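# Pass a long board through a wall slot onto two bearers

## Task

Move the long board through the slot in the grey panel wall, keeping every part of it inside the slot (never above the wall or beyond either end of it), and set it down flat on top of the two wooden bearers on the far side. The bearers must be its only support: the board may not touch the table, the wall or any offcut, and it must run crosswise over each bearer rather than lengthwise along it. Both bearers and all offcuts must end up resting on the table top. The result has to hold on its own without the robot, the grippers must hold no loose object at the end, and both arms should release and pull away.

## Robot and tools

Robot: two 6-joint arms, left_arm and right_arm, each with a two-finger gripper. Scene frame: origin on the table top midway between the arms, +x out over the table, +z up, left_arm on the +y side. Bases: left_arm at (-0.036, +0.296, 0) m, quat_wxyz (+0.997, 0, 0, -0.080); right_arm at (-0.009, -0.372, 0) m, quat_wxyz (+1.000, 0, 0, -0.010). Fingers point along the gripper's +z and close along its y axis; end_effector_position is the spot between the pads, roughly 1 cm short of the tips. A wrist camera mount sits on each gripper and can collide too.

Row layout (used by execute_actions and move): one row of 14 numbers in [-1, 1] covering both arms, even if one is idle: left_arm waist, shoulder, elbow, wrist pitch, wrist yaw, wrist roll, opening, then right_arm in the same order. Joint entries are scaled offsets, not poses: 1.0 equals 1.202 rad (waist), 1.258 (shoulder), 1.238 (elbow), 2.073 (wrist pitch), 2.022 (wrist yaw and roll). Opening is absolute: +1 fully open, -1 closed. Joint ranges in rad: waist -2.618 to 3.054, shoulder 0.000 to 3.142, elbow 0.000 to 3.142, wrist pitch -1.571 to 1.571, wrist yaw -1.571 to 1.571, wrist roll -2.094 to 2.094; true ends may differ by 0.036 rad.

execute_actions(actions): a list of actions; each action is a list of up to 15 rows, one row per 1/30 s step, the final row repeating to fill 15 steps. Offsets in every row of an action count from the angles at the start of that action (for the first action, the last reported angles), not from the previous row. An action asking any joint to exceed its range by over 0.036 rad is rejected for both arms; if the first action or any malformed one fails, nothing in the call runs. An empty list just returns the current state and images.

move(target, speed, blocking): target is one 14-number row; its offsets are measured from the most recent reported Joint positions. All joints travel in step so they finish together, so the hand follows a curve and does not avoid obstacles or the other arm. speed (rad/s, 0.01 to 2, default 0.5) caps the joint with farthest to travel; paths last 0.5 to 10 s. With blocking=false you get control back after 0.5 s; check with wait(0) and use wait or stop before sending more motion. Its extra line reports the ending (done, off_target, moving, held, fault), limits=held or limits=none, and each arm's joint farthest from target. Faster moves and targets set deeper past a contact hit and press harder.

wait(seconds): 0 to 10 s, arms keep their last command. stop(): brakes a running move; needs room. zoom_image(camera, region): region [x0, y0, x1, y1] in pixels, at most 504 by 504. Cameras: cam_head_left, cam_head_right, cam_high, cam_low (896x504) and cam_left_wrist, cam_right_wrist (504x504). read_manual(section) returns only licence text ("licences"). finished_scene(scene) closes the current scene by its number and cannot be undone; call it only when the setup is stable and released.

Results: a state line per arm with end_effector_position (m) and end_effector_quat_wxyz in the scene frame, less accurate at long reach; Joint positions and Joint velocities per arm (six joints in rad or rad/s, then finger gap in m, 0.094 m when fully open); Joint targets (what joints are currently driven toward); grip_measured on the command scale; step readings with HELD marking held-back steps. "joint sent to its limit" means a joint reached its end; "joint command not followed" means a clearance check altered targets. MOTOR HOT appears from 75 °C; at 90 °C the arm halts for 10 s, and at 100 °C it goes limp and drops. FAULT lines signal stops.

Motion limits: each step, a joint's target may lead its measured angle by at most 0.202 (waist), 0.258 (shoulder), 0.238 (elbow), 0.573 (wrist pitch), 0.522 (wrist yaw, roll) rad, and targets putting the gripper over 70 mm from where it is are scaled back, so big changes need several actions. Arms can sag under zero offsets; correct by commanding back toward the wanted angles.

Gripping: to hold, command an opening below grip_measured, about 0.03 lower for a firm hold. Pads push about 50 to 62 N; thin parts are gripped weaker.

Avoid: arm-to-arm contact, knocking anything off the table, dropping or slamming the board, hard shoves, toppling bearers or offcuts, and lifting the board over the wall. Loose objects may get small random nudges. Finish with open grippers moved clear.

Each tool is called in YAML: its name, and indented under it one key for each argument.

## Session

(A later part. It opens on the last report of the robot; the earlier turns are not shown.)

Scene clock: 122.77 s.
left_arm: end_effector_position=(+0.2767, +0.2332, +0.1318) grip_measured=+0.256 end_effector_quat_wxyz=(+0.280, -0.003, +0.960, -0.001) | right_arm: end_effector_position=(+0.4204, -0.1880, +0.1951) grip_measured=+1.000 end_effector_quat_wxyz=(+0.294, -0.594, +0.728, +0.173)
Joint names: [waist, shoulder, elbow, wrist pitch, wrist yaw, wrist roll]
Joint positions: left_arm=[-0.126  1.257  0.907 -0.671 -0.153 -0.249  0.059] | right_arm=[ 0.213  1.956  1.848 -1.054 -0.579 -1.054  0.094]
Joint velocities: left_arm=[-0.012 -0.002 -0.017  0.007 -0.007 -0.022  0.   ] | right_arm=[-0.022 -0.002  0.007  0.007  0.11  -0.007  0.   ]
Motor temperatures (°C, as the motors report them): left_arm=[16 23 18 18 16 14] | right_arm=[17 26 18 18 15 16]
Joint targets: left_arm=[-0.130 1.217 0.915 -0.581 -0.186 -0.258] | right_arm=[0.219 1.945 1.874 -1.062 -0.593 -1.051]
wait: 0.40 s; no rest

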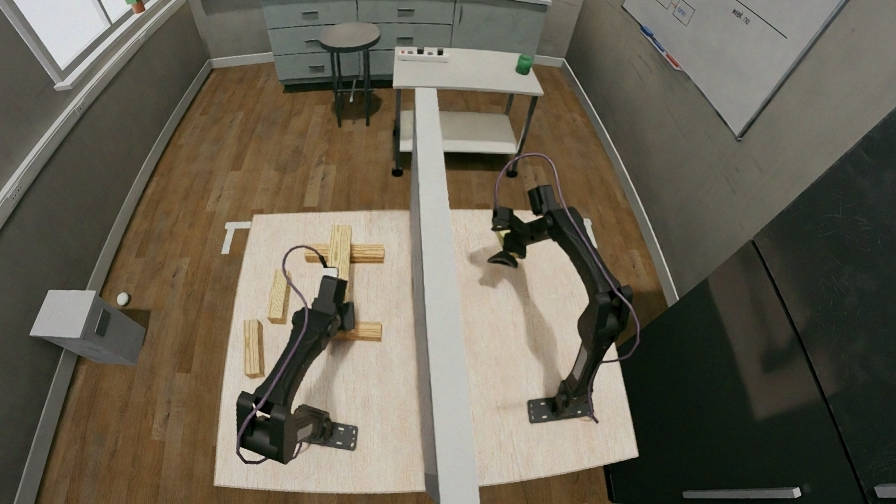

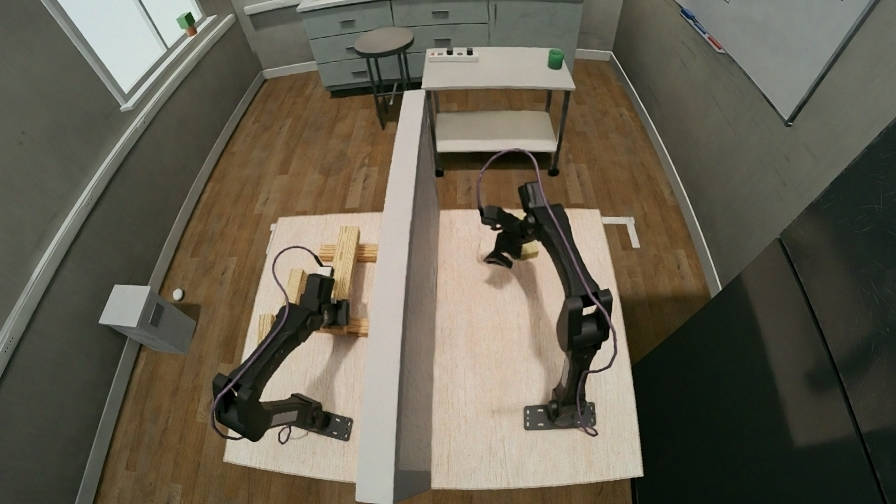

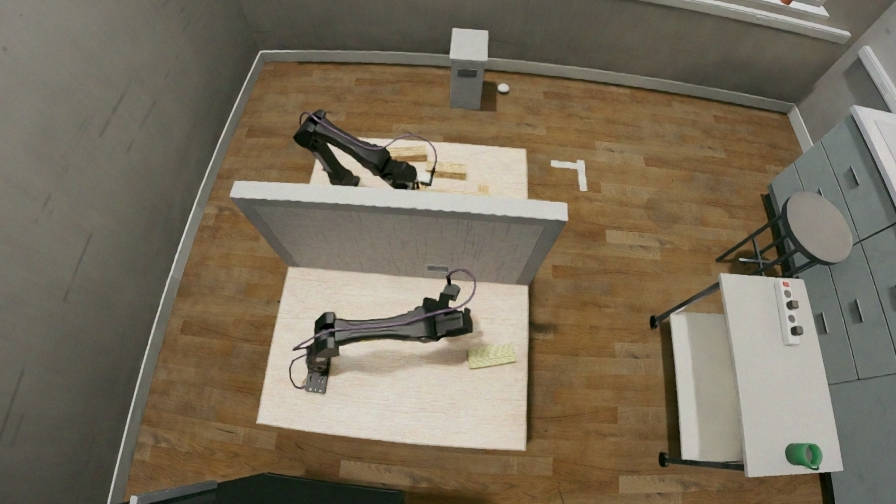

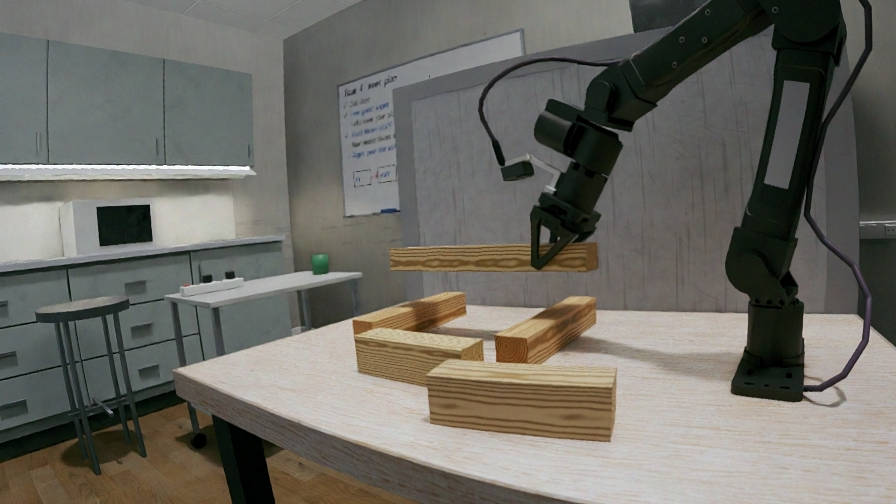

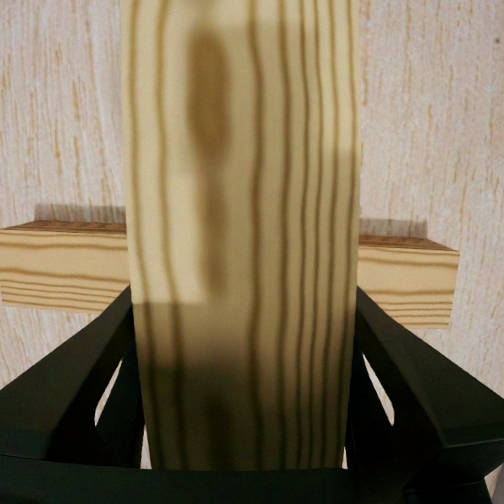

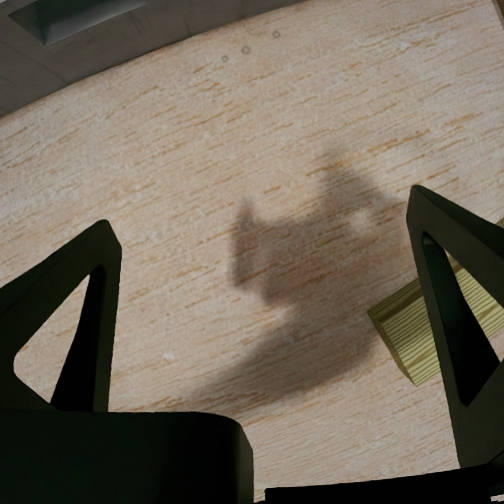

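execute_actions:
  actions:
    - [[-0.0033,-0.0159,0.0028,0.0535,-0.0163,-0.0045,0.12,0.005,-0.0087,0.021,-0.0039,-0.0069,0.0015,1.0],[-0.0033,-0.0024,-0.0032,0.0636,-0.0163,-0.0045,0.12,0.005,-0.0087,0.021,-0.0039,-0.0069,0.0015,1.0],[-0.0033,0.0064,-0.0116,0.0757,-0.0163,-0.0045,0.12,0.005,-0.0087,0.021,-0.0039,-0.0069,0.0015,1.0],[-0.0033,0.0095,-0.0212,0.0858,-0.0163,-0.0045,0.12,0.005,-0.0087,0.021,-0.0039,-0.0069,0.0015,1.0],[-0.0033,0.0135,-0.0321,0.0959,-0.0163,-0.0045,0.12,0.005,-0.0087,0.021,-0.0039,-0.0069,0.0015,1.0],[-0.0033,0.0175,-0.0441,0.1059,-0.0163,-0.0045,0.12,0.005,-0.0087,0.021,-0.0039,-0.0069,0.0015,1.0],[-0.0033,0.0223,-0.0561,0.1161,-0.0163,-0.0045,0.12,0.005,-0.0087,0.021,-0.0039,-0.0069,0.0015,1.0],[-0.0033,0.027,-0.0682,0.1251,-0.0163,-0.0045,0.12,0.005,-0.0087,0.021,-0.0039,-0.0069,0.0015,1.0],[-0.0033,0.0318,-0.0803,0.1332,-0.0163,-0.0045,0.12,0.005,-0.0087,0.021,-0.0039,-0.0069,0.0015,1.0],[-0.0033,0.0361,-0.0911,0.1392,-0.0163,-0.0045,0.12,0.005,-0.0087,0.021,-0.0039,-0.0069,0.0015,1.0],[-0.0033,0.0397,-0.1007,0.1433,-0.0163,-0.0045,0.12,0.005,-0.0087,0.021,-0.0039,-0.0069,0.0015,1.0],[-0.0033,0.0427,-0.1079,0.1443,-0.0163,-0.0045,0.12,0.005,-0.0087,0.021,-0.0039,-0.0069,0.0015,1.0],[-0.0033,0.0445,-0.1128,0.1443,-0.0163,-0.0045,0.12,0.005,-0.0087,0.021,-0.0039,-0.0069,0.0015,1.0],[-0.0033,0.0451,-0.114,0.1443,-0.0163,-0.0045,0.12,0.005,-0.0087,0.021,-0.0039,-0.0069,0.0015,1.0],[-0.0033,0.0451,-0.114,0.1443,-0.0163,-0.0045,0.12,0.005,-0.0087,0.021,-0.0039,-0.0069,0.0015,1.0]]

wait:
  seconds: 0.4

Scene clock: 126.10 s.
left_arm: end_effector_position=(+0.2753, +0.2341, +0.0809) grip_measured=+0.256 end_effector_quat_wxyz=(+0.267, -0.004, +0.964, +0.005) | right_arm: end_effector_position=(+0.4204, -0.1880, +0.1951) grip_measured=+1.000 end_effector_quat_wxyz=(+0.294, -0.594, +0.728, +0.173)
Joint names: [waist, shoulder, elbow, wrist pitch, wrist yaw, wrist roll]
Joint positions: left_arm=[-0.126  1.321  0.759 -0.49  -0.156 -0.253  0.059] | right_arm=[ 0.213  1.956  1.848 -1.054 -0.579 -1.054  0.094]
Joint velocities: left_arm=[-0.002  0.081 -0.183  0.081  0.037 -0.081  0.001] | right_arm=[-0.002  0.007 -0.007 -0.095  0.022  0.022  0.   ]
Motor temperatures (°C, as the motors report them): left_arm=[16 22 18 19 16 14] | right_arm=[17 26 18 18 15 16]
Joint targets: left_arm=[-0.130 1.313 0.766 -0.372 -0.186 -0.258] | right_arm=[0.219 1.945 1.874 -1.062 -0.593 -1.051]
Step readings (joint positions):
0: left_arm=[-0.126 1.257 0.907 -0.671 -0.154 -0.252] | right_arm=[0.213 1.956 1.848 -1.054 -0.579 -1.054]
1: left_arm=[-0.126 1.257 0.907 -0.670 -0.154 -0.252] | right_arm=[0.213 1.956 1.848 -1.054 -0.579 -1.054]
2: left_arm=[-0.126 1.257 0.906 -0.666 -0.154 -0.252] | right_arm=[0.213 1.956 1.848 -1.054 -0.579 -1.054]
4: left_arm=[-0.126 1.258 0.895 -0.639 -0.155 -0.253] | right_arm=[0.213 1.956 1.848 -1.054 -0.579 -1.054]
8: left_arm=[-0.126 1.277 0.851 -0.560 -0.156 -0.253] | right_arm=[0.213 1.956 1.848 -1.054 -0.579 -1.054]
15: Joint positions above

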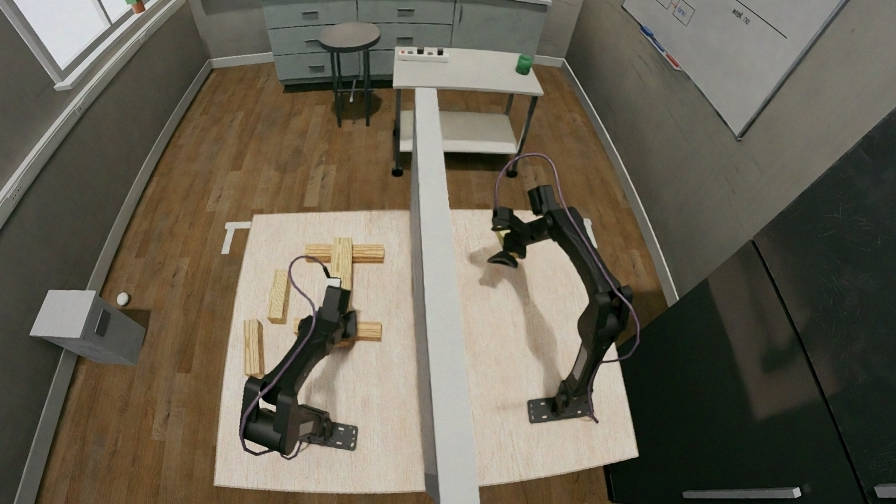

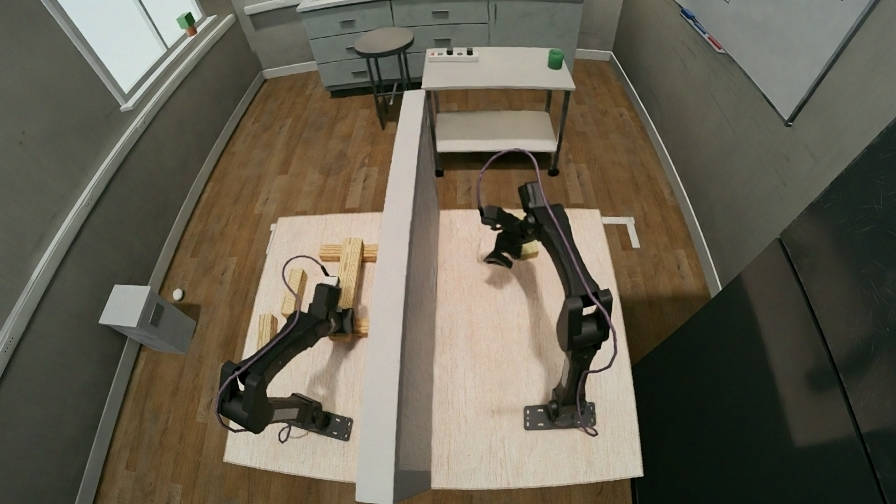

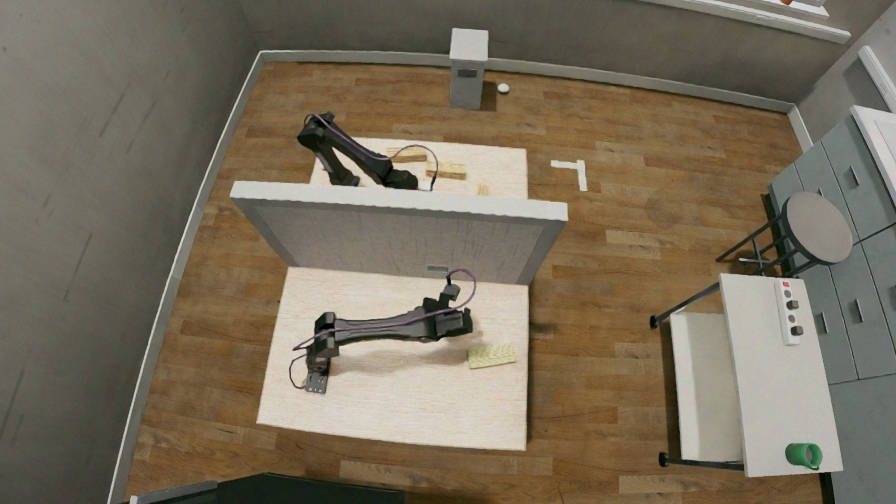

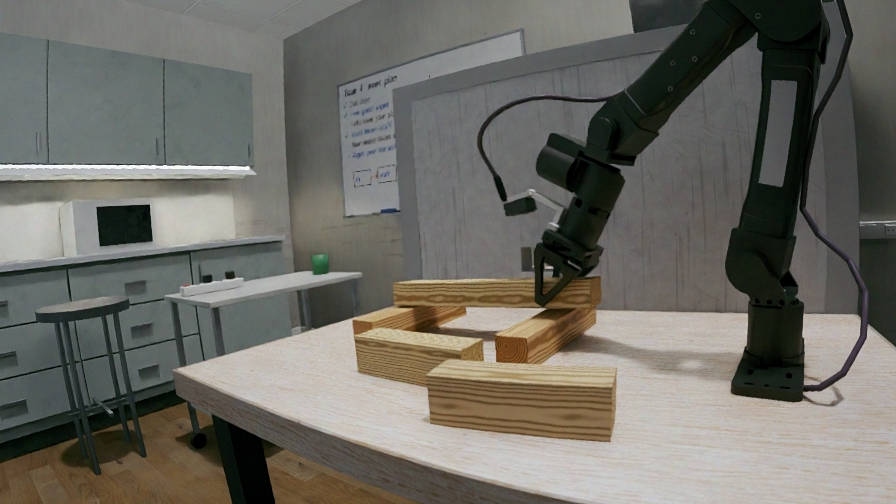

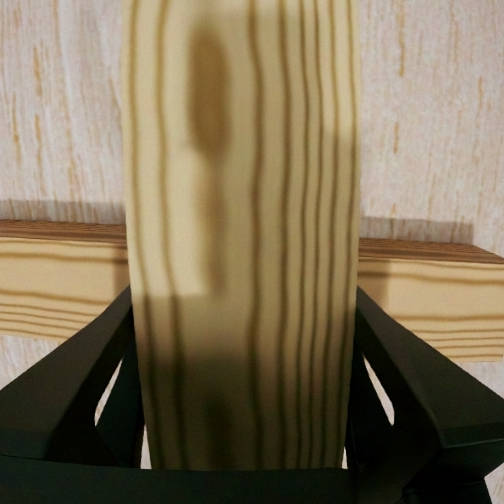

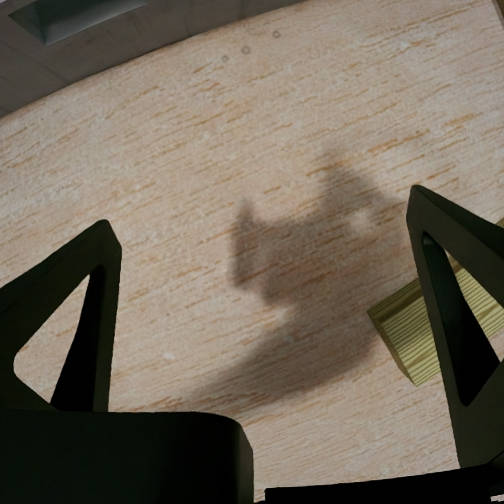

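Scene clock: 126.50 s.
left_arm: end_effector_position=(+0.2793, +0.2332, +0.0816) grip_measured=+0.256 end_effector_quat_wxyz=(+0.276, -0.005, +0.961, +0.002) | right_arm: end_effector_position=(+0.4204, -0.1880, +0.1951) grip_measured=+1.000 end_effector_quat_wxyz=(+0.294, -0.594, +0.728, +0.173)
Joint names: [waist, shoulder, elbow, wrist pitch, wrist yaw, wrist roll]
Joint positions: left_arm=[-0.126  1.323  0.753 -0.462 -0.157 -0.254  0.059] | right_arm=[ 0.213  1.956  1.848 -1.054 -0.579 -1.054  0.094]
Joint velocities: left_arm=[ 0.007  0.022  0.007 -0.139  0.066  0.051 -0.   ] | right_arm=[-0.012  0.007  0.002 -0.037  0.007 -0.051  0.   ]
Motor temperatures (°C, as the motors report them): left_arm=[16 22 18 19 16 14] | right_arm=[17 26 18 18 15 16]
Joint targets: left_arm=[-0.130 1.314 0.766 -0.372 -0.186 -0.258] | right_arm=[0.219 1.945 1.874 -1.062 -0.593 -1.051]
wait: 0.40 s; no rest

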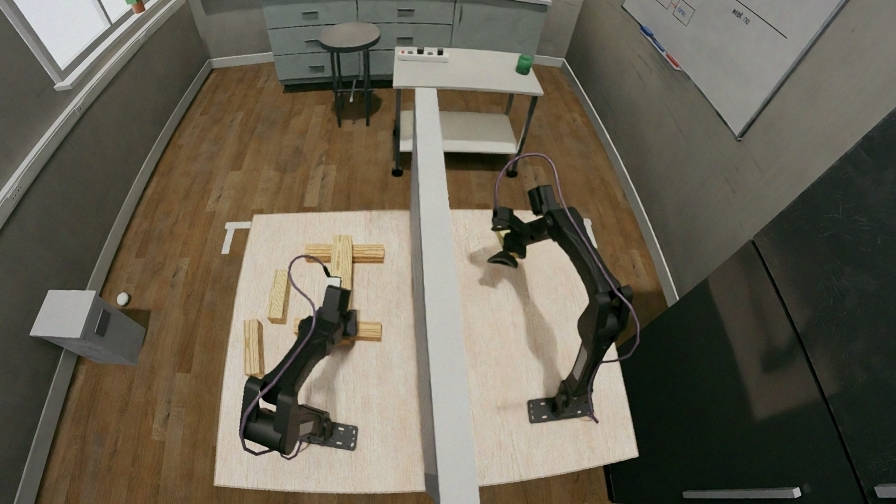

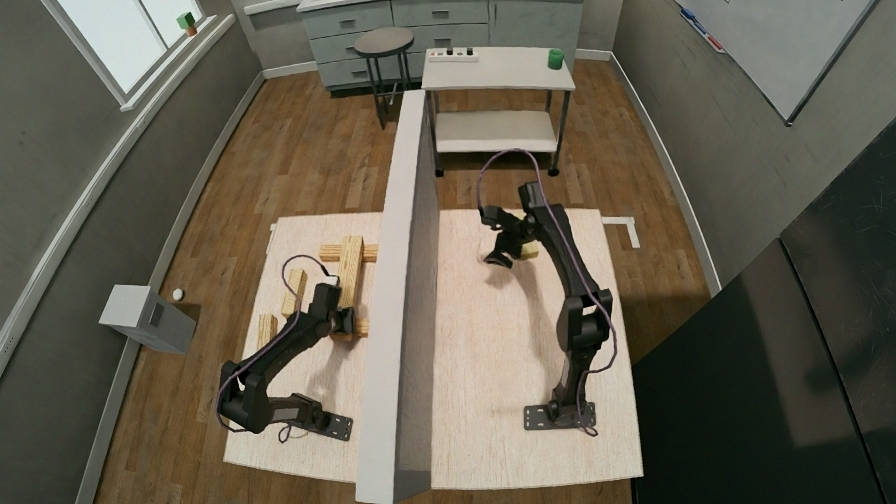

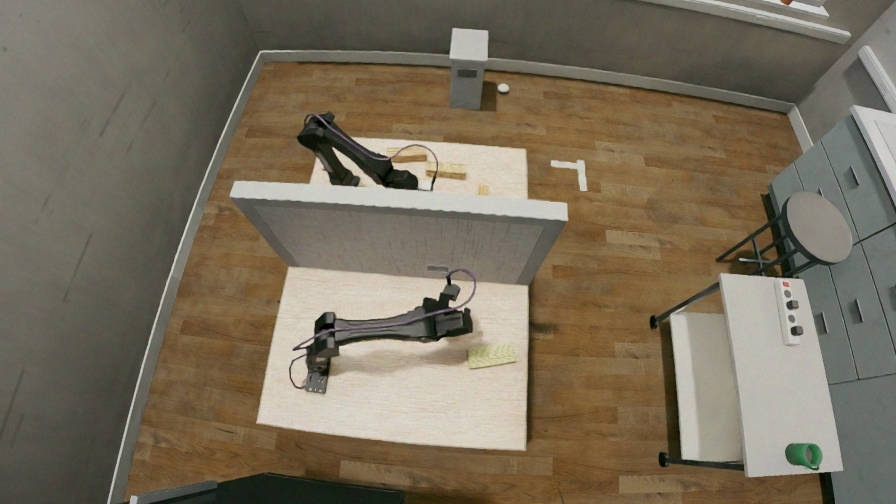

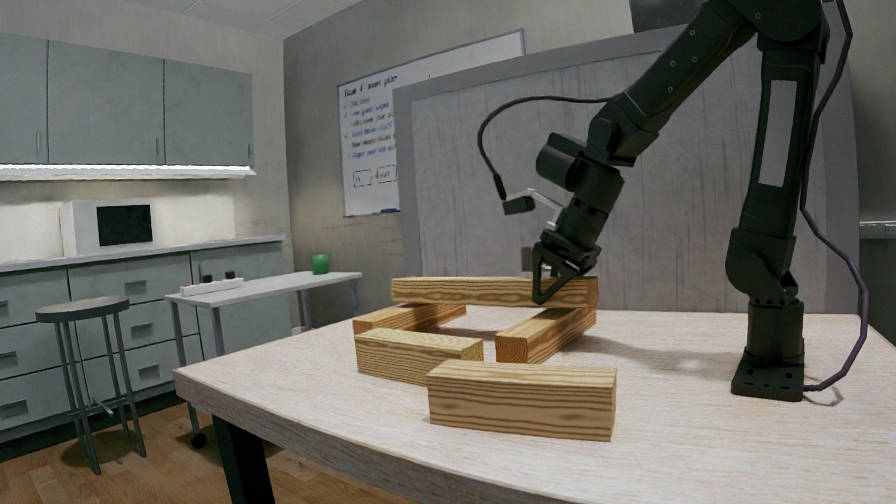

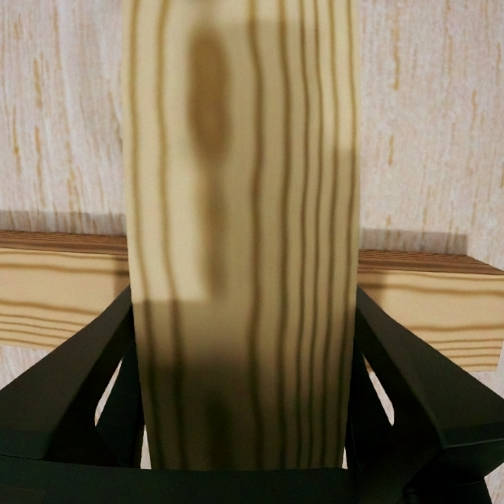

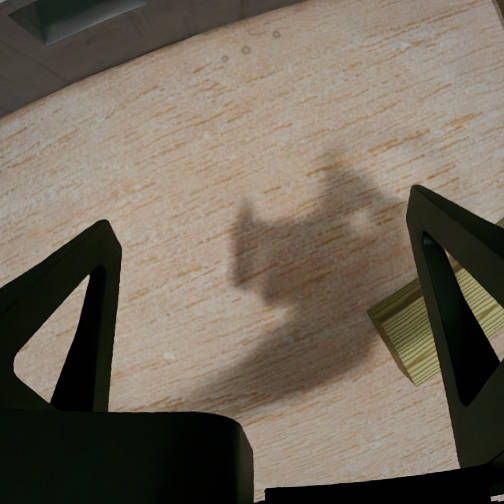

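zoom_image:
  camera: "cam_low"
  region: [345, 250, 615, 370]

zoom_image:
  camera: "cam_head_right"
  region: [250, 200, 400, 360]

zoom_image:
  camera: "cam_head_left"
  region: [260, 210, 410, 370]

Region (345, 250, 615, 370) of cam_low's 896x504 image, scaled by 1.867, with more detail than that image has.

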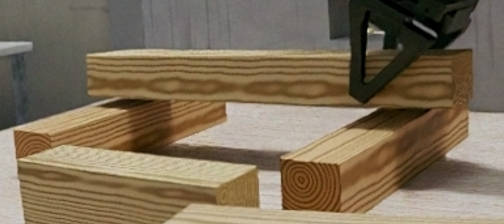

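Region (250, 200, 400, 360) of cam_head_right's 896x504 image, scaled by 3.150, with more detail than that image has; it fills the left 472 columns of this view, and the rest is white.

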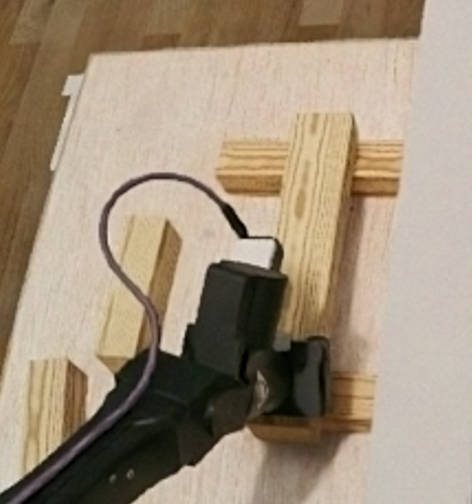

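Region (260, 210, 410, 370) of cam_head_left's 896x504 image, scaled by 3.150, with more detail than that image has; it fills the left 472 columns of this view, and the rest is white.

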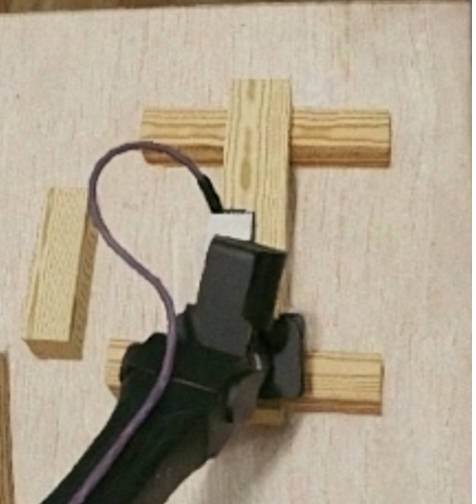

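execute_actions:
  actions:
    - [[-0.0033,-0.0072,0.0105,0.047,-0.0143,-0.002,0.12,0.005,-0.0087,0.021,-0.0039,-0.0069,0.0015,1.0],[-0.0033,-0.004,0.0105,0.0505,-0.0143,-0.002,0.12,0.005,-0.0087,0.021,-0.0039,-0.0069,0.0015,1.0],[-0.0033,0.0,0.0105,0.054,-0.0143,-0.002,0.12,0.005,-0.0087,0.021,-0.0039,-0.0069,0.0015,1.0],[-0.0033,0.004,0.0105,0.0575,-0.0143,-0.002,0.12,0.005,-0.0087,0.021,-0.0039,-0.0069,0.0015,1.0],[-0.0033,0.0075,0.0105,0.061,-0.0143,-0.002,0.12,0.005,-0.0087,0.021,-0.0039,-0.0069,0.0015,1.0],[-0.0033,0.011,0.0105,0.064,-0.0143,-0.002,0.12,0.005,-0.0087,0.021,-0.0039,-0.0069,0.0015,1.0],[-0.0033,0.0145,0.0105,0.067,-0.0143,-0.002,0.12,0.005,-0.0087,0.021,-0.0039,-0.0069,0.0015,1.0],[-0.0033,0.018,0.0105,0.069,-0.0143,-0.002,0.12,0.005,-0.0087,0.021,-0.0039,-0.0069,0.0015,1.0],[-0.0033,0.021,0.0105,0.0703,-0.0143,-0.002,0.12,0.005,-0.0087,0.021,-0.0039,-0.0069,0.0015,1.0],[-0.0033,0.024,0.0105,0.0709,-0.0143,-0.002,0.12,0.005,-0.0087,0.021,-0.0039,-0.0069,0.0015,1.0],[-0.0033,0.026,0.0105,0.0709,-0.0143,-0.002,0.12,0.005,-0.0087,0.021,-0.0039,-0.0069,0.0015,1.0],[-0.0033,0.0278,0.0105,0.0709,-0.0143,-0.002,0.12,0.005,-0.0087,0.021,-0.0039,-0.0069,0.0015,1.0],[-0.0033,0.0286,0.0105,0.0709,-0.0143,-0.002,0.12,0.005,-0.0087,0.021,-0.0039,-0.0069,0.0015,1.0],[-0.0033,0.0286,0.0105,0.0709,-0.0143,-0.002,0.12,0.005,-0.0087,0.021,-0.0039,-0.0069,0.0015,1.0],[-0.0033,0.0286,0.0105,0.0709,-0.0143,-0.002,0.12,0.005,-0.0087,0.021,-0.0039,-0.0069,0.0015,1.0]]

wait:
  seconds: 0.3

Scene clock: 128.33 s.
left_arm: end_effector_position=(+0.2880, +0.2306, +0.0759) grip_measured=+0.256 end_effector_quat_wxyz=(+0.281, -0.006, +0.960, +0.001) | right_arm: end_effector_position=(+0.4204, -0.1880, +0.1951) grip_measured=+1.000 end_effector_quat_wxyz=(+0.294, -0.594, +0.728, +0.173)
Joint names: [waist, shoulder, elbow, wrist pitch, wrist yaw, wrist roll]
Joint positions: left_arm=[-0.126  1.363  0.753 -0.411 -0.157 -0.254  0.059] | right_arm=[ 0.213  1.956  1.848 -1.054 -0.579 -1.054  0.094]
Joint velocities: left_arm=[-0.012  0.032  0.002 -0.007 -0.037 -0.051  0.   ] | right_arm=[-0.002  0.002 -0.002 -0.051  0.022  0.007  0.   ]
Motor temperatures (°C, as the motors report them): left_arm=[16 21 18 19 16 14] | right_arm=[17 26 18 18 15 16]
Joint targets: left_arm=[-0.130 1.358 0.766 -0.315 -0.186 -0.258] | right_arm=[0.219 1.945 1.874 -1.062 -0.593 -1.051]
Step readings (joint positions):
0: left_arm=[-0.126 1.323 0.753 -0.462 -0.157 -0.254] | right_arm=[0.213 1.956 1.848 -1.054 -0.579 -1.054]
1: left_arm=[-0.126 1.323 0.753 -0.461 -0.157 -0.254] | right_arm=[0.213 1.956 1.848 -1.054 -0.579 -1.054]
2: left_arm=[-0.126 1.323 0.753 -0.460 -0.157 -0.254] | right_arm=[0.213 1.956 1.848 -1.054 -0.579 -1.054]
4: left_arm=[-0.126 1.323 0.753 -0.455 -0.157 -0.254] | right_arm=[0.213 1.956 1.848 -1.054 -0.579 -1.054]
8: left_arm=[-0.126 1.337 0.753 -0.429 -0.157 -0.254] | right_arm=[0.213 1.956 1.848 -1.054 -0.579 -1.054]
15: Joint positions above

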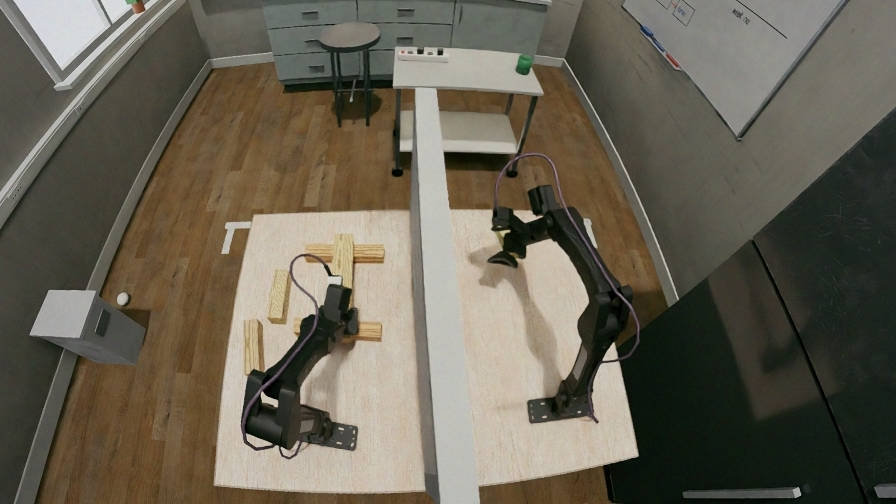

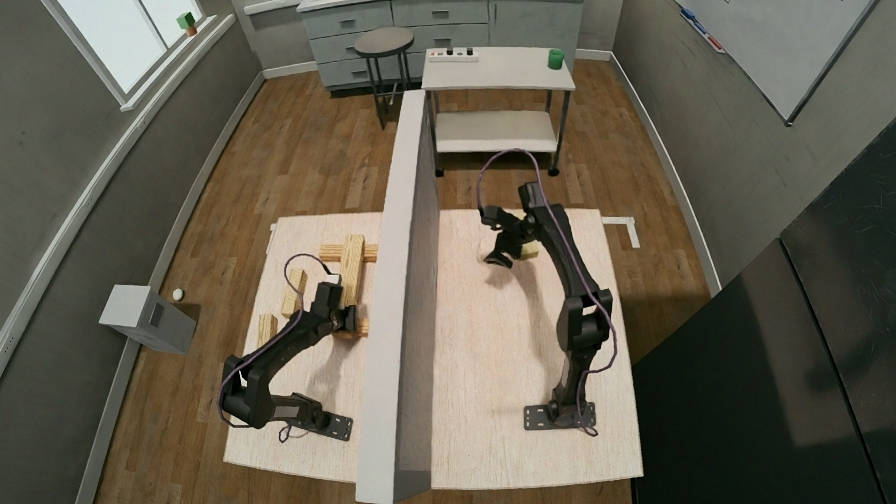

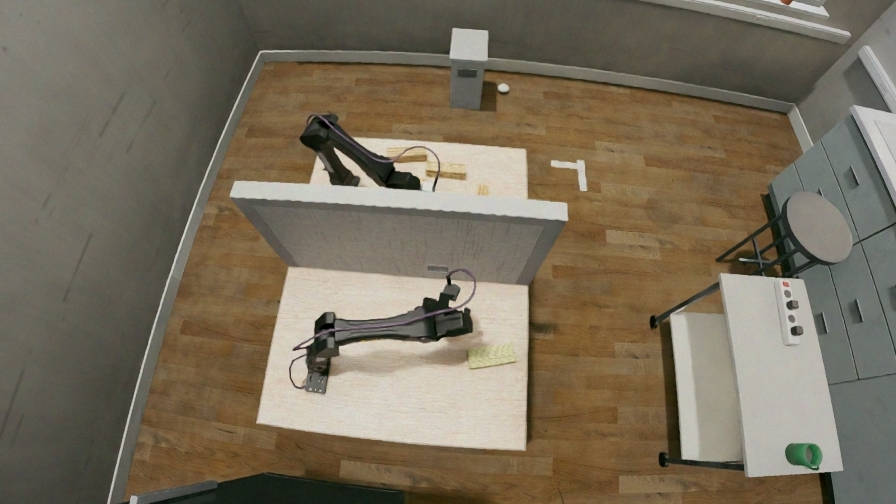

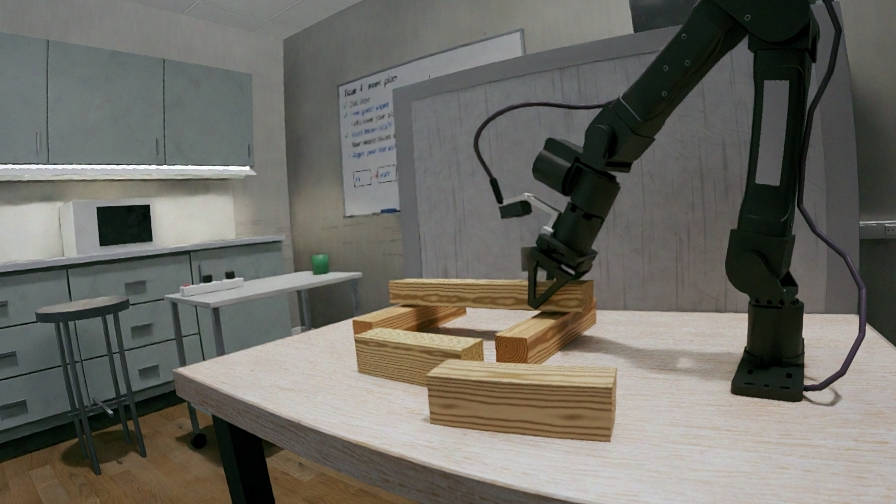

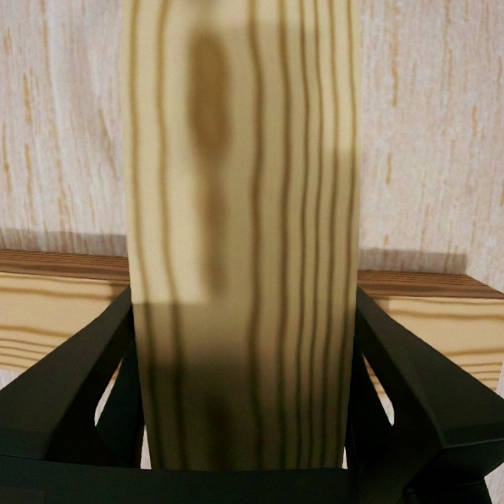

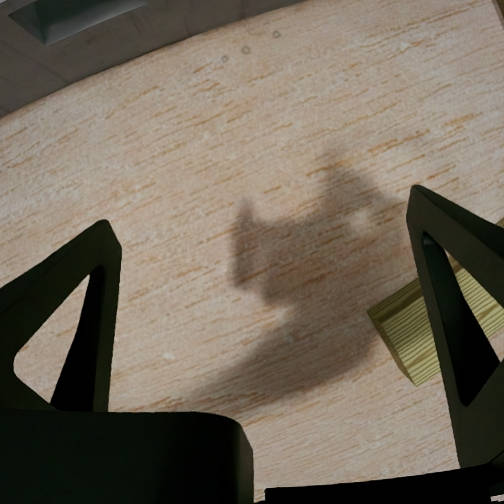

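Scene clock: 128.63 s.
left_arm: end_effector_position=(+0.2890, +0.2303, +0.0765) grip_measured=+0.256 end_effector_quat_wxyz=(+0.283, -0.006, +0.959, +0.000) | right_arm: end_effector_position=(+0.4204, -0.1880, +0.1951) grip_measured=+1.000 end_effector_quat_wxyz=(+0.294, -0.594, +0.728, +0.173)
Joint names: [waist, shoulder, elbow, wrist pitch, wrist yaw, wrist roll]
Joint positions: left_arm=[-0.126  1.363  0.753 -0.406 -0.157 -0.254  0.059] | right_arm=[ 0.213  1.956  1.848 -1.054 -0.579 -1.054  0.094]
Joint velocities: left_arm=[ 0.012  0.017 -0.012 -0.022 -0.051 -0.095  0.002] | right_arm=[-0.017 -0.002  0.002  0.022 -0.022 -0.022  0.   ]
Motor temperatures (°C, as the motors report them): left_arm=[16 21 18 19 16 14] | right_arm=[17 26 18 18 15 16]
Joint targets: left_arm=[-0.130 1.359 0.766 -0.315 -0.186 -0.258] | right_arm=[0.219 1.945 1.874 -1.062 -0.593 -1.051]
wait: 0.30 s; no rest

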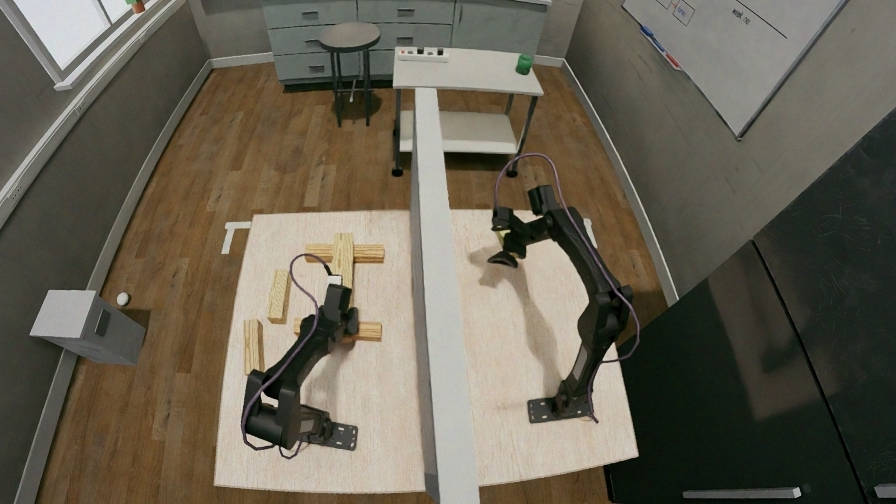

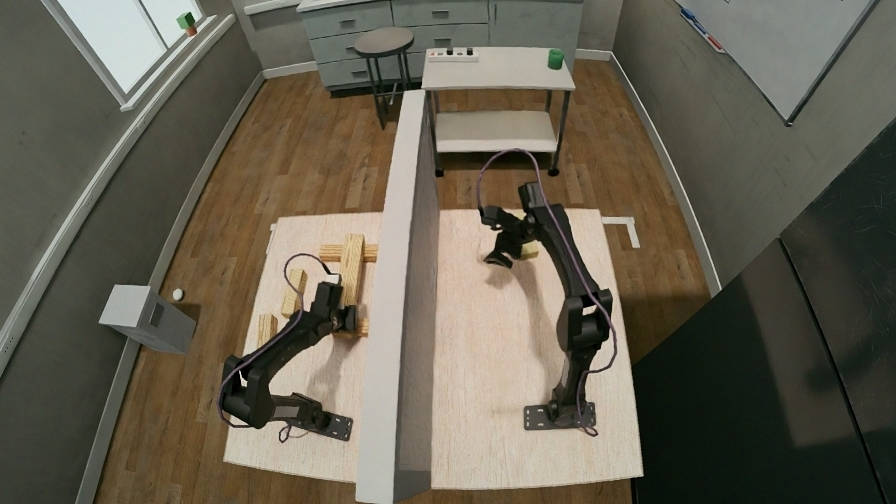

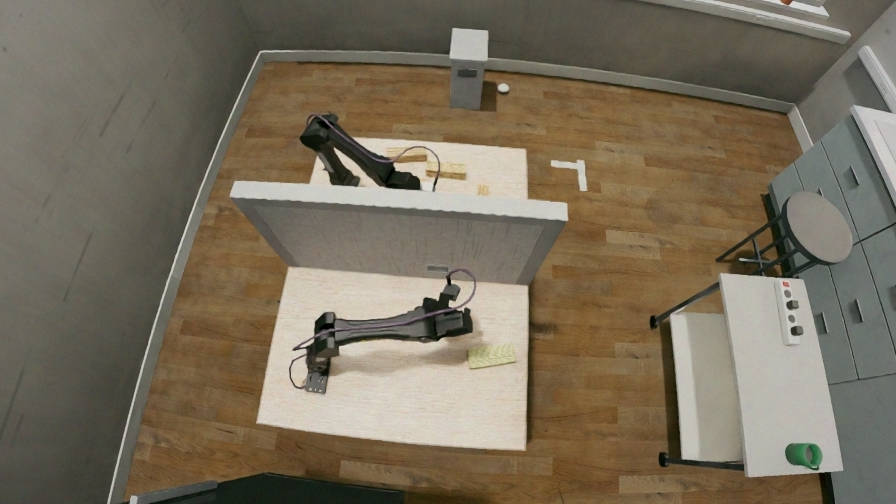

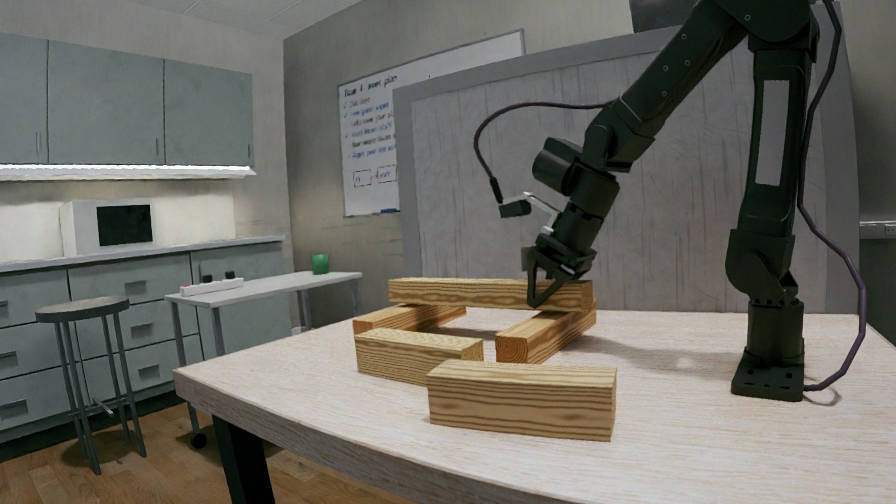

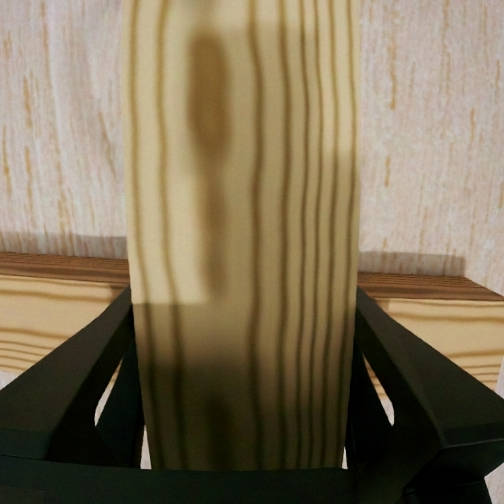

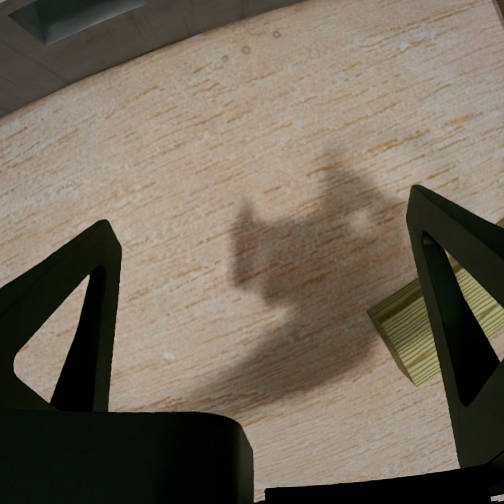

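execute_actions:
  actions: []

Scene clock: 129.23 s.
left_arm: end_effector_position=(+0.2891, +0.2303, +0.0765) grip_measured=+0.256 end_effector_quat_wxyz=(+0.283, -0.006, +0.959, -0.000) | right_arm: end_effector_position=(+0.4204, -0.1880, +0.1951) grip_measured=+1.000 end_effector_quat_wxyz=(+0.294, -0.594, +0.728, +0.173)
Joint names: [waist, shoulder, elbow, wrist pitch, wrist yaw, wrist roll]
Joint positions: left_arm=[-0.126  1.363  0.753 -0.406 -0.157 -0.254  0.059] | right_arm=[ 0.213  1.956  1.848 -1.054 -0.579 -1.054  0.094]
Joint velocities: left_arm=[ 0.007 -0.022 -0.017 -0.007  0.007  0.051 -0.   ] | right_arm=[-0.012 -0.012  0.012  0.022 -0.051 -0.081  0.   ]
Motor temperatures (°C, as the motors report them): left_arm=[16 21 18 19 16 14] | right_arm=[17 26 18 18 15 16]
Joint targets: left_arm=[-0.130 1.359 0.766 -0.315 -0.186 -0.258] | right_arm=[0.219 1.945 1.874 -1.062 -0.593 -1.051]

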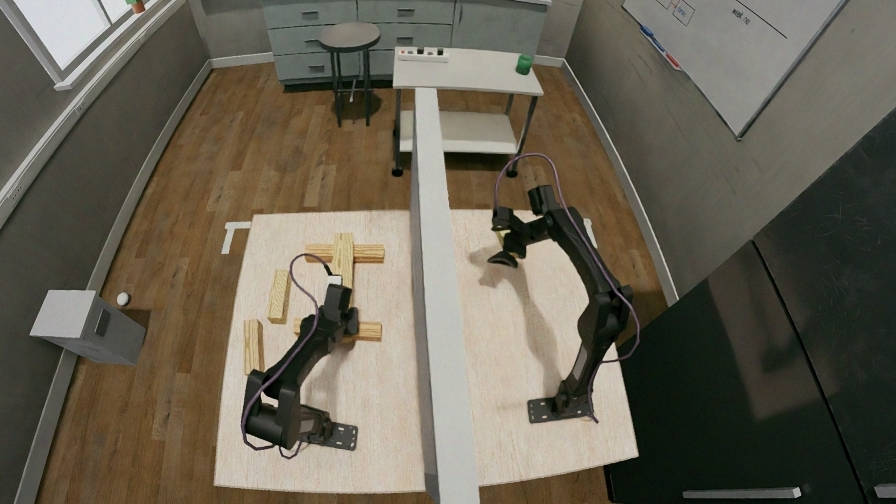

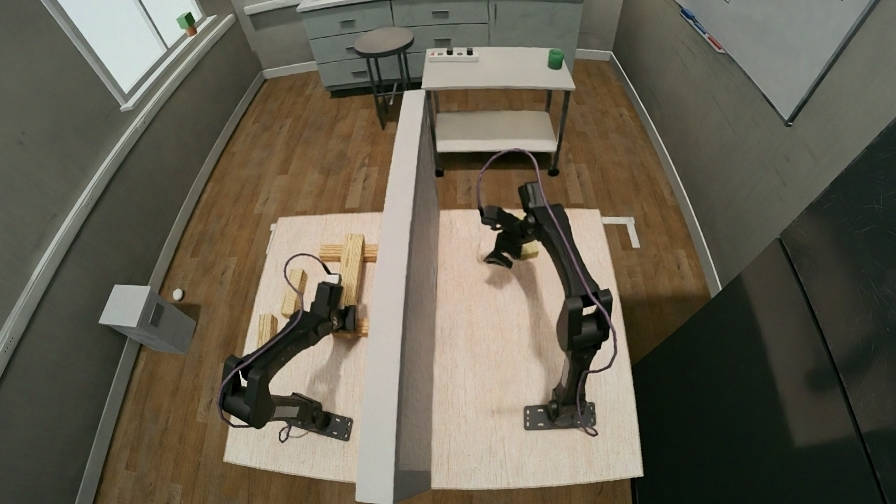

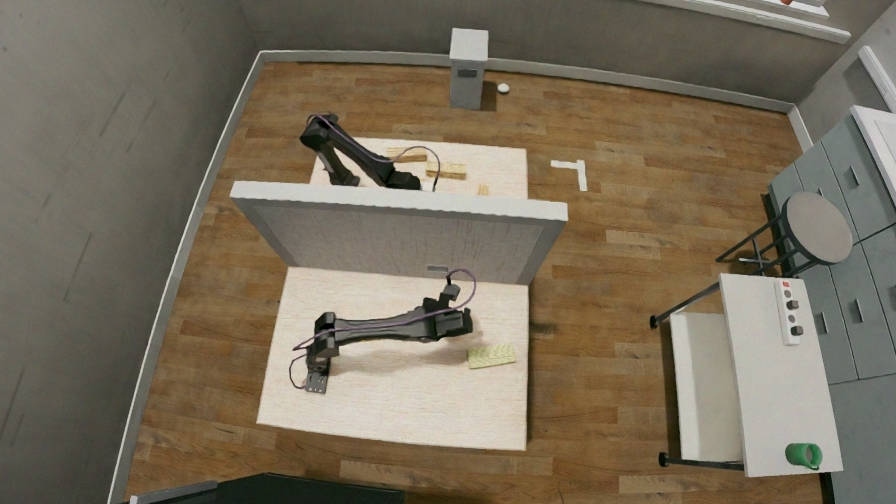

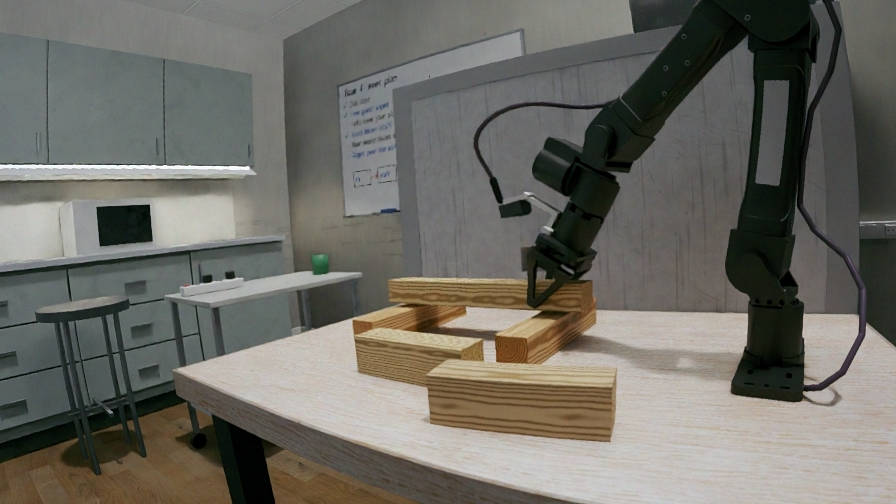

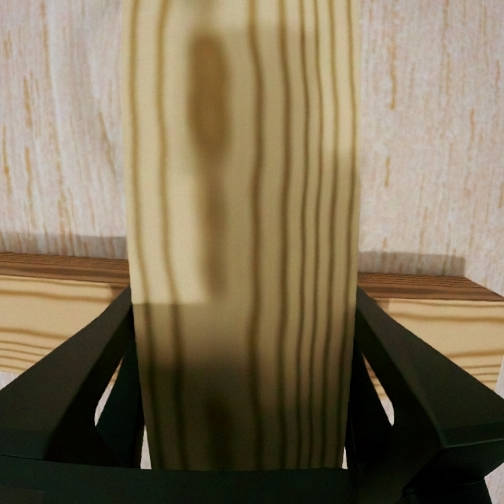

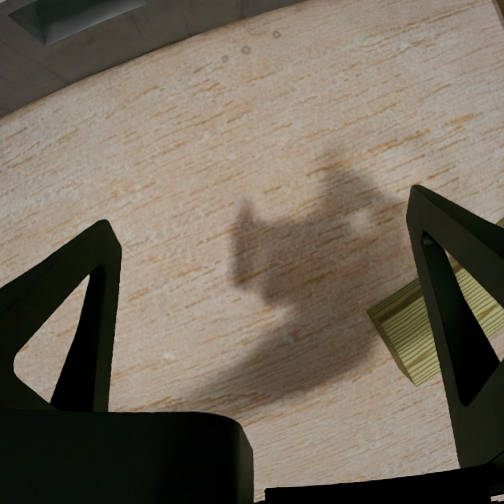

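zoom_image:
  camera: "cam_low"
  region: [345, 250, 615, 370]

Region (345, 250, 615, 370) of cam_low's 896x504 image, scaled by 1.867, with more detail than that image has.

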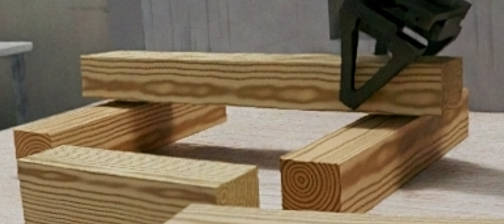

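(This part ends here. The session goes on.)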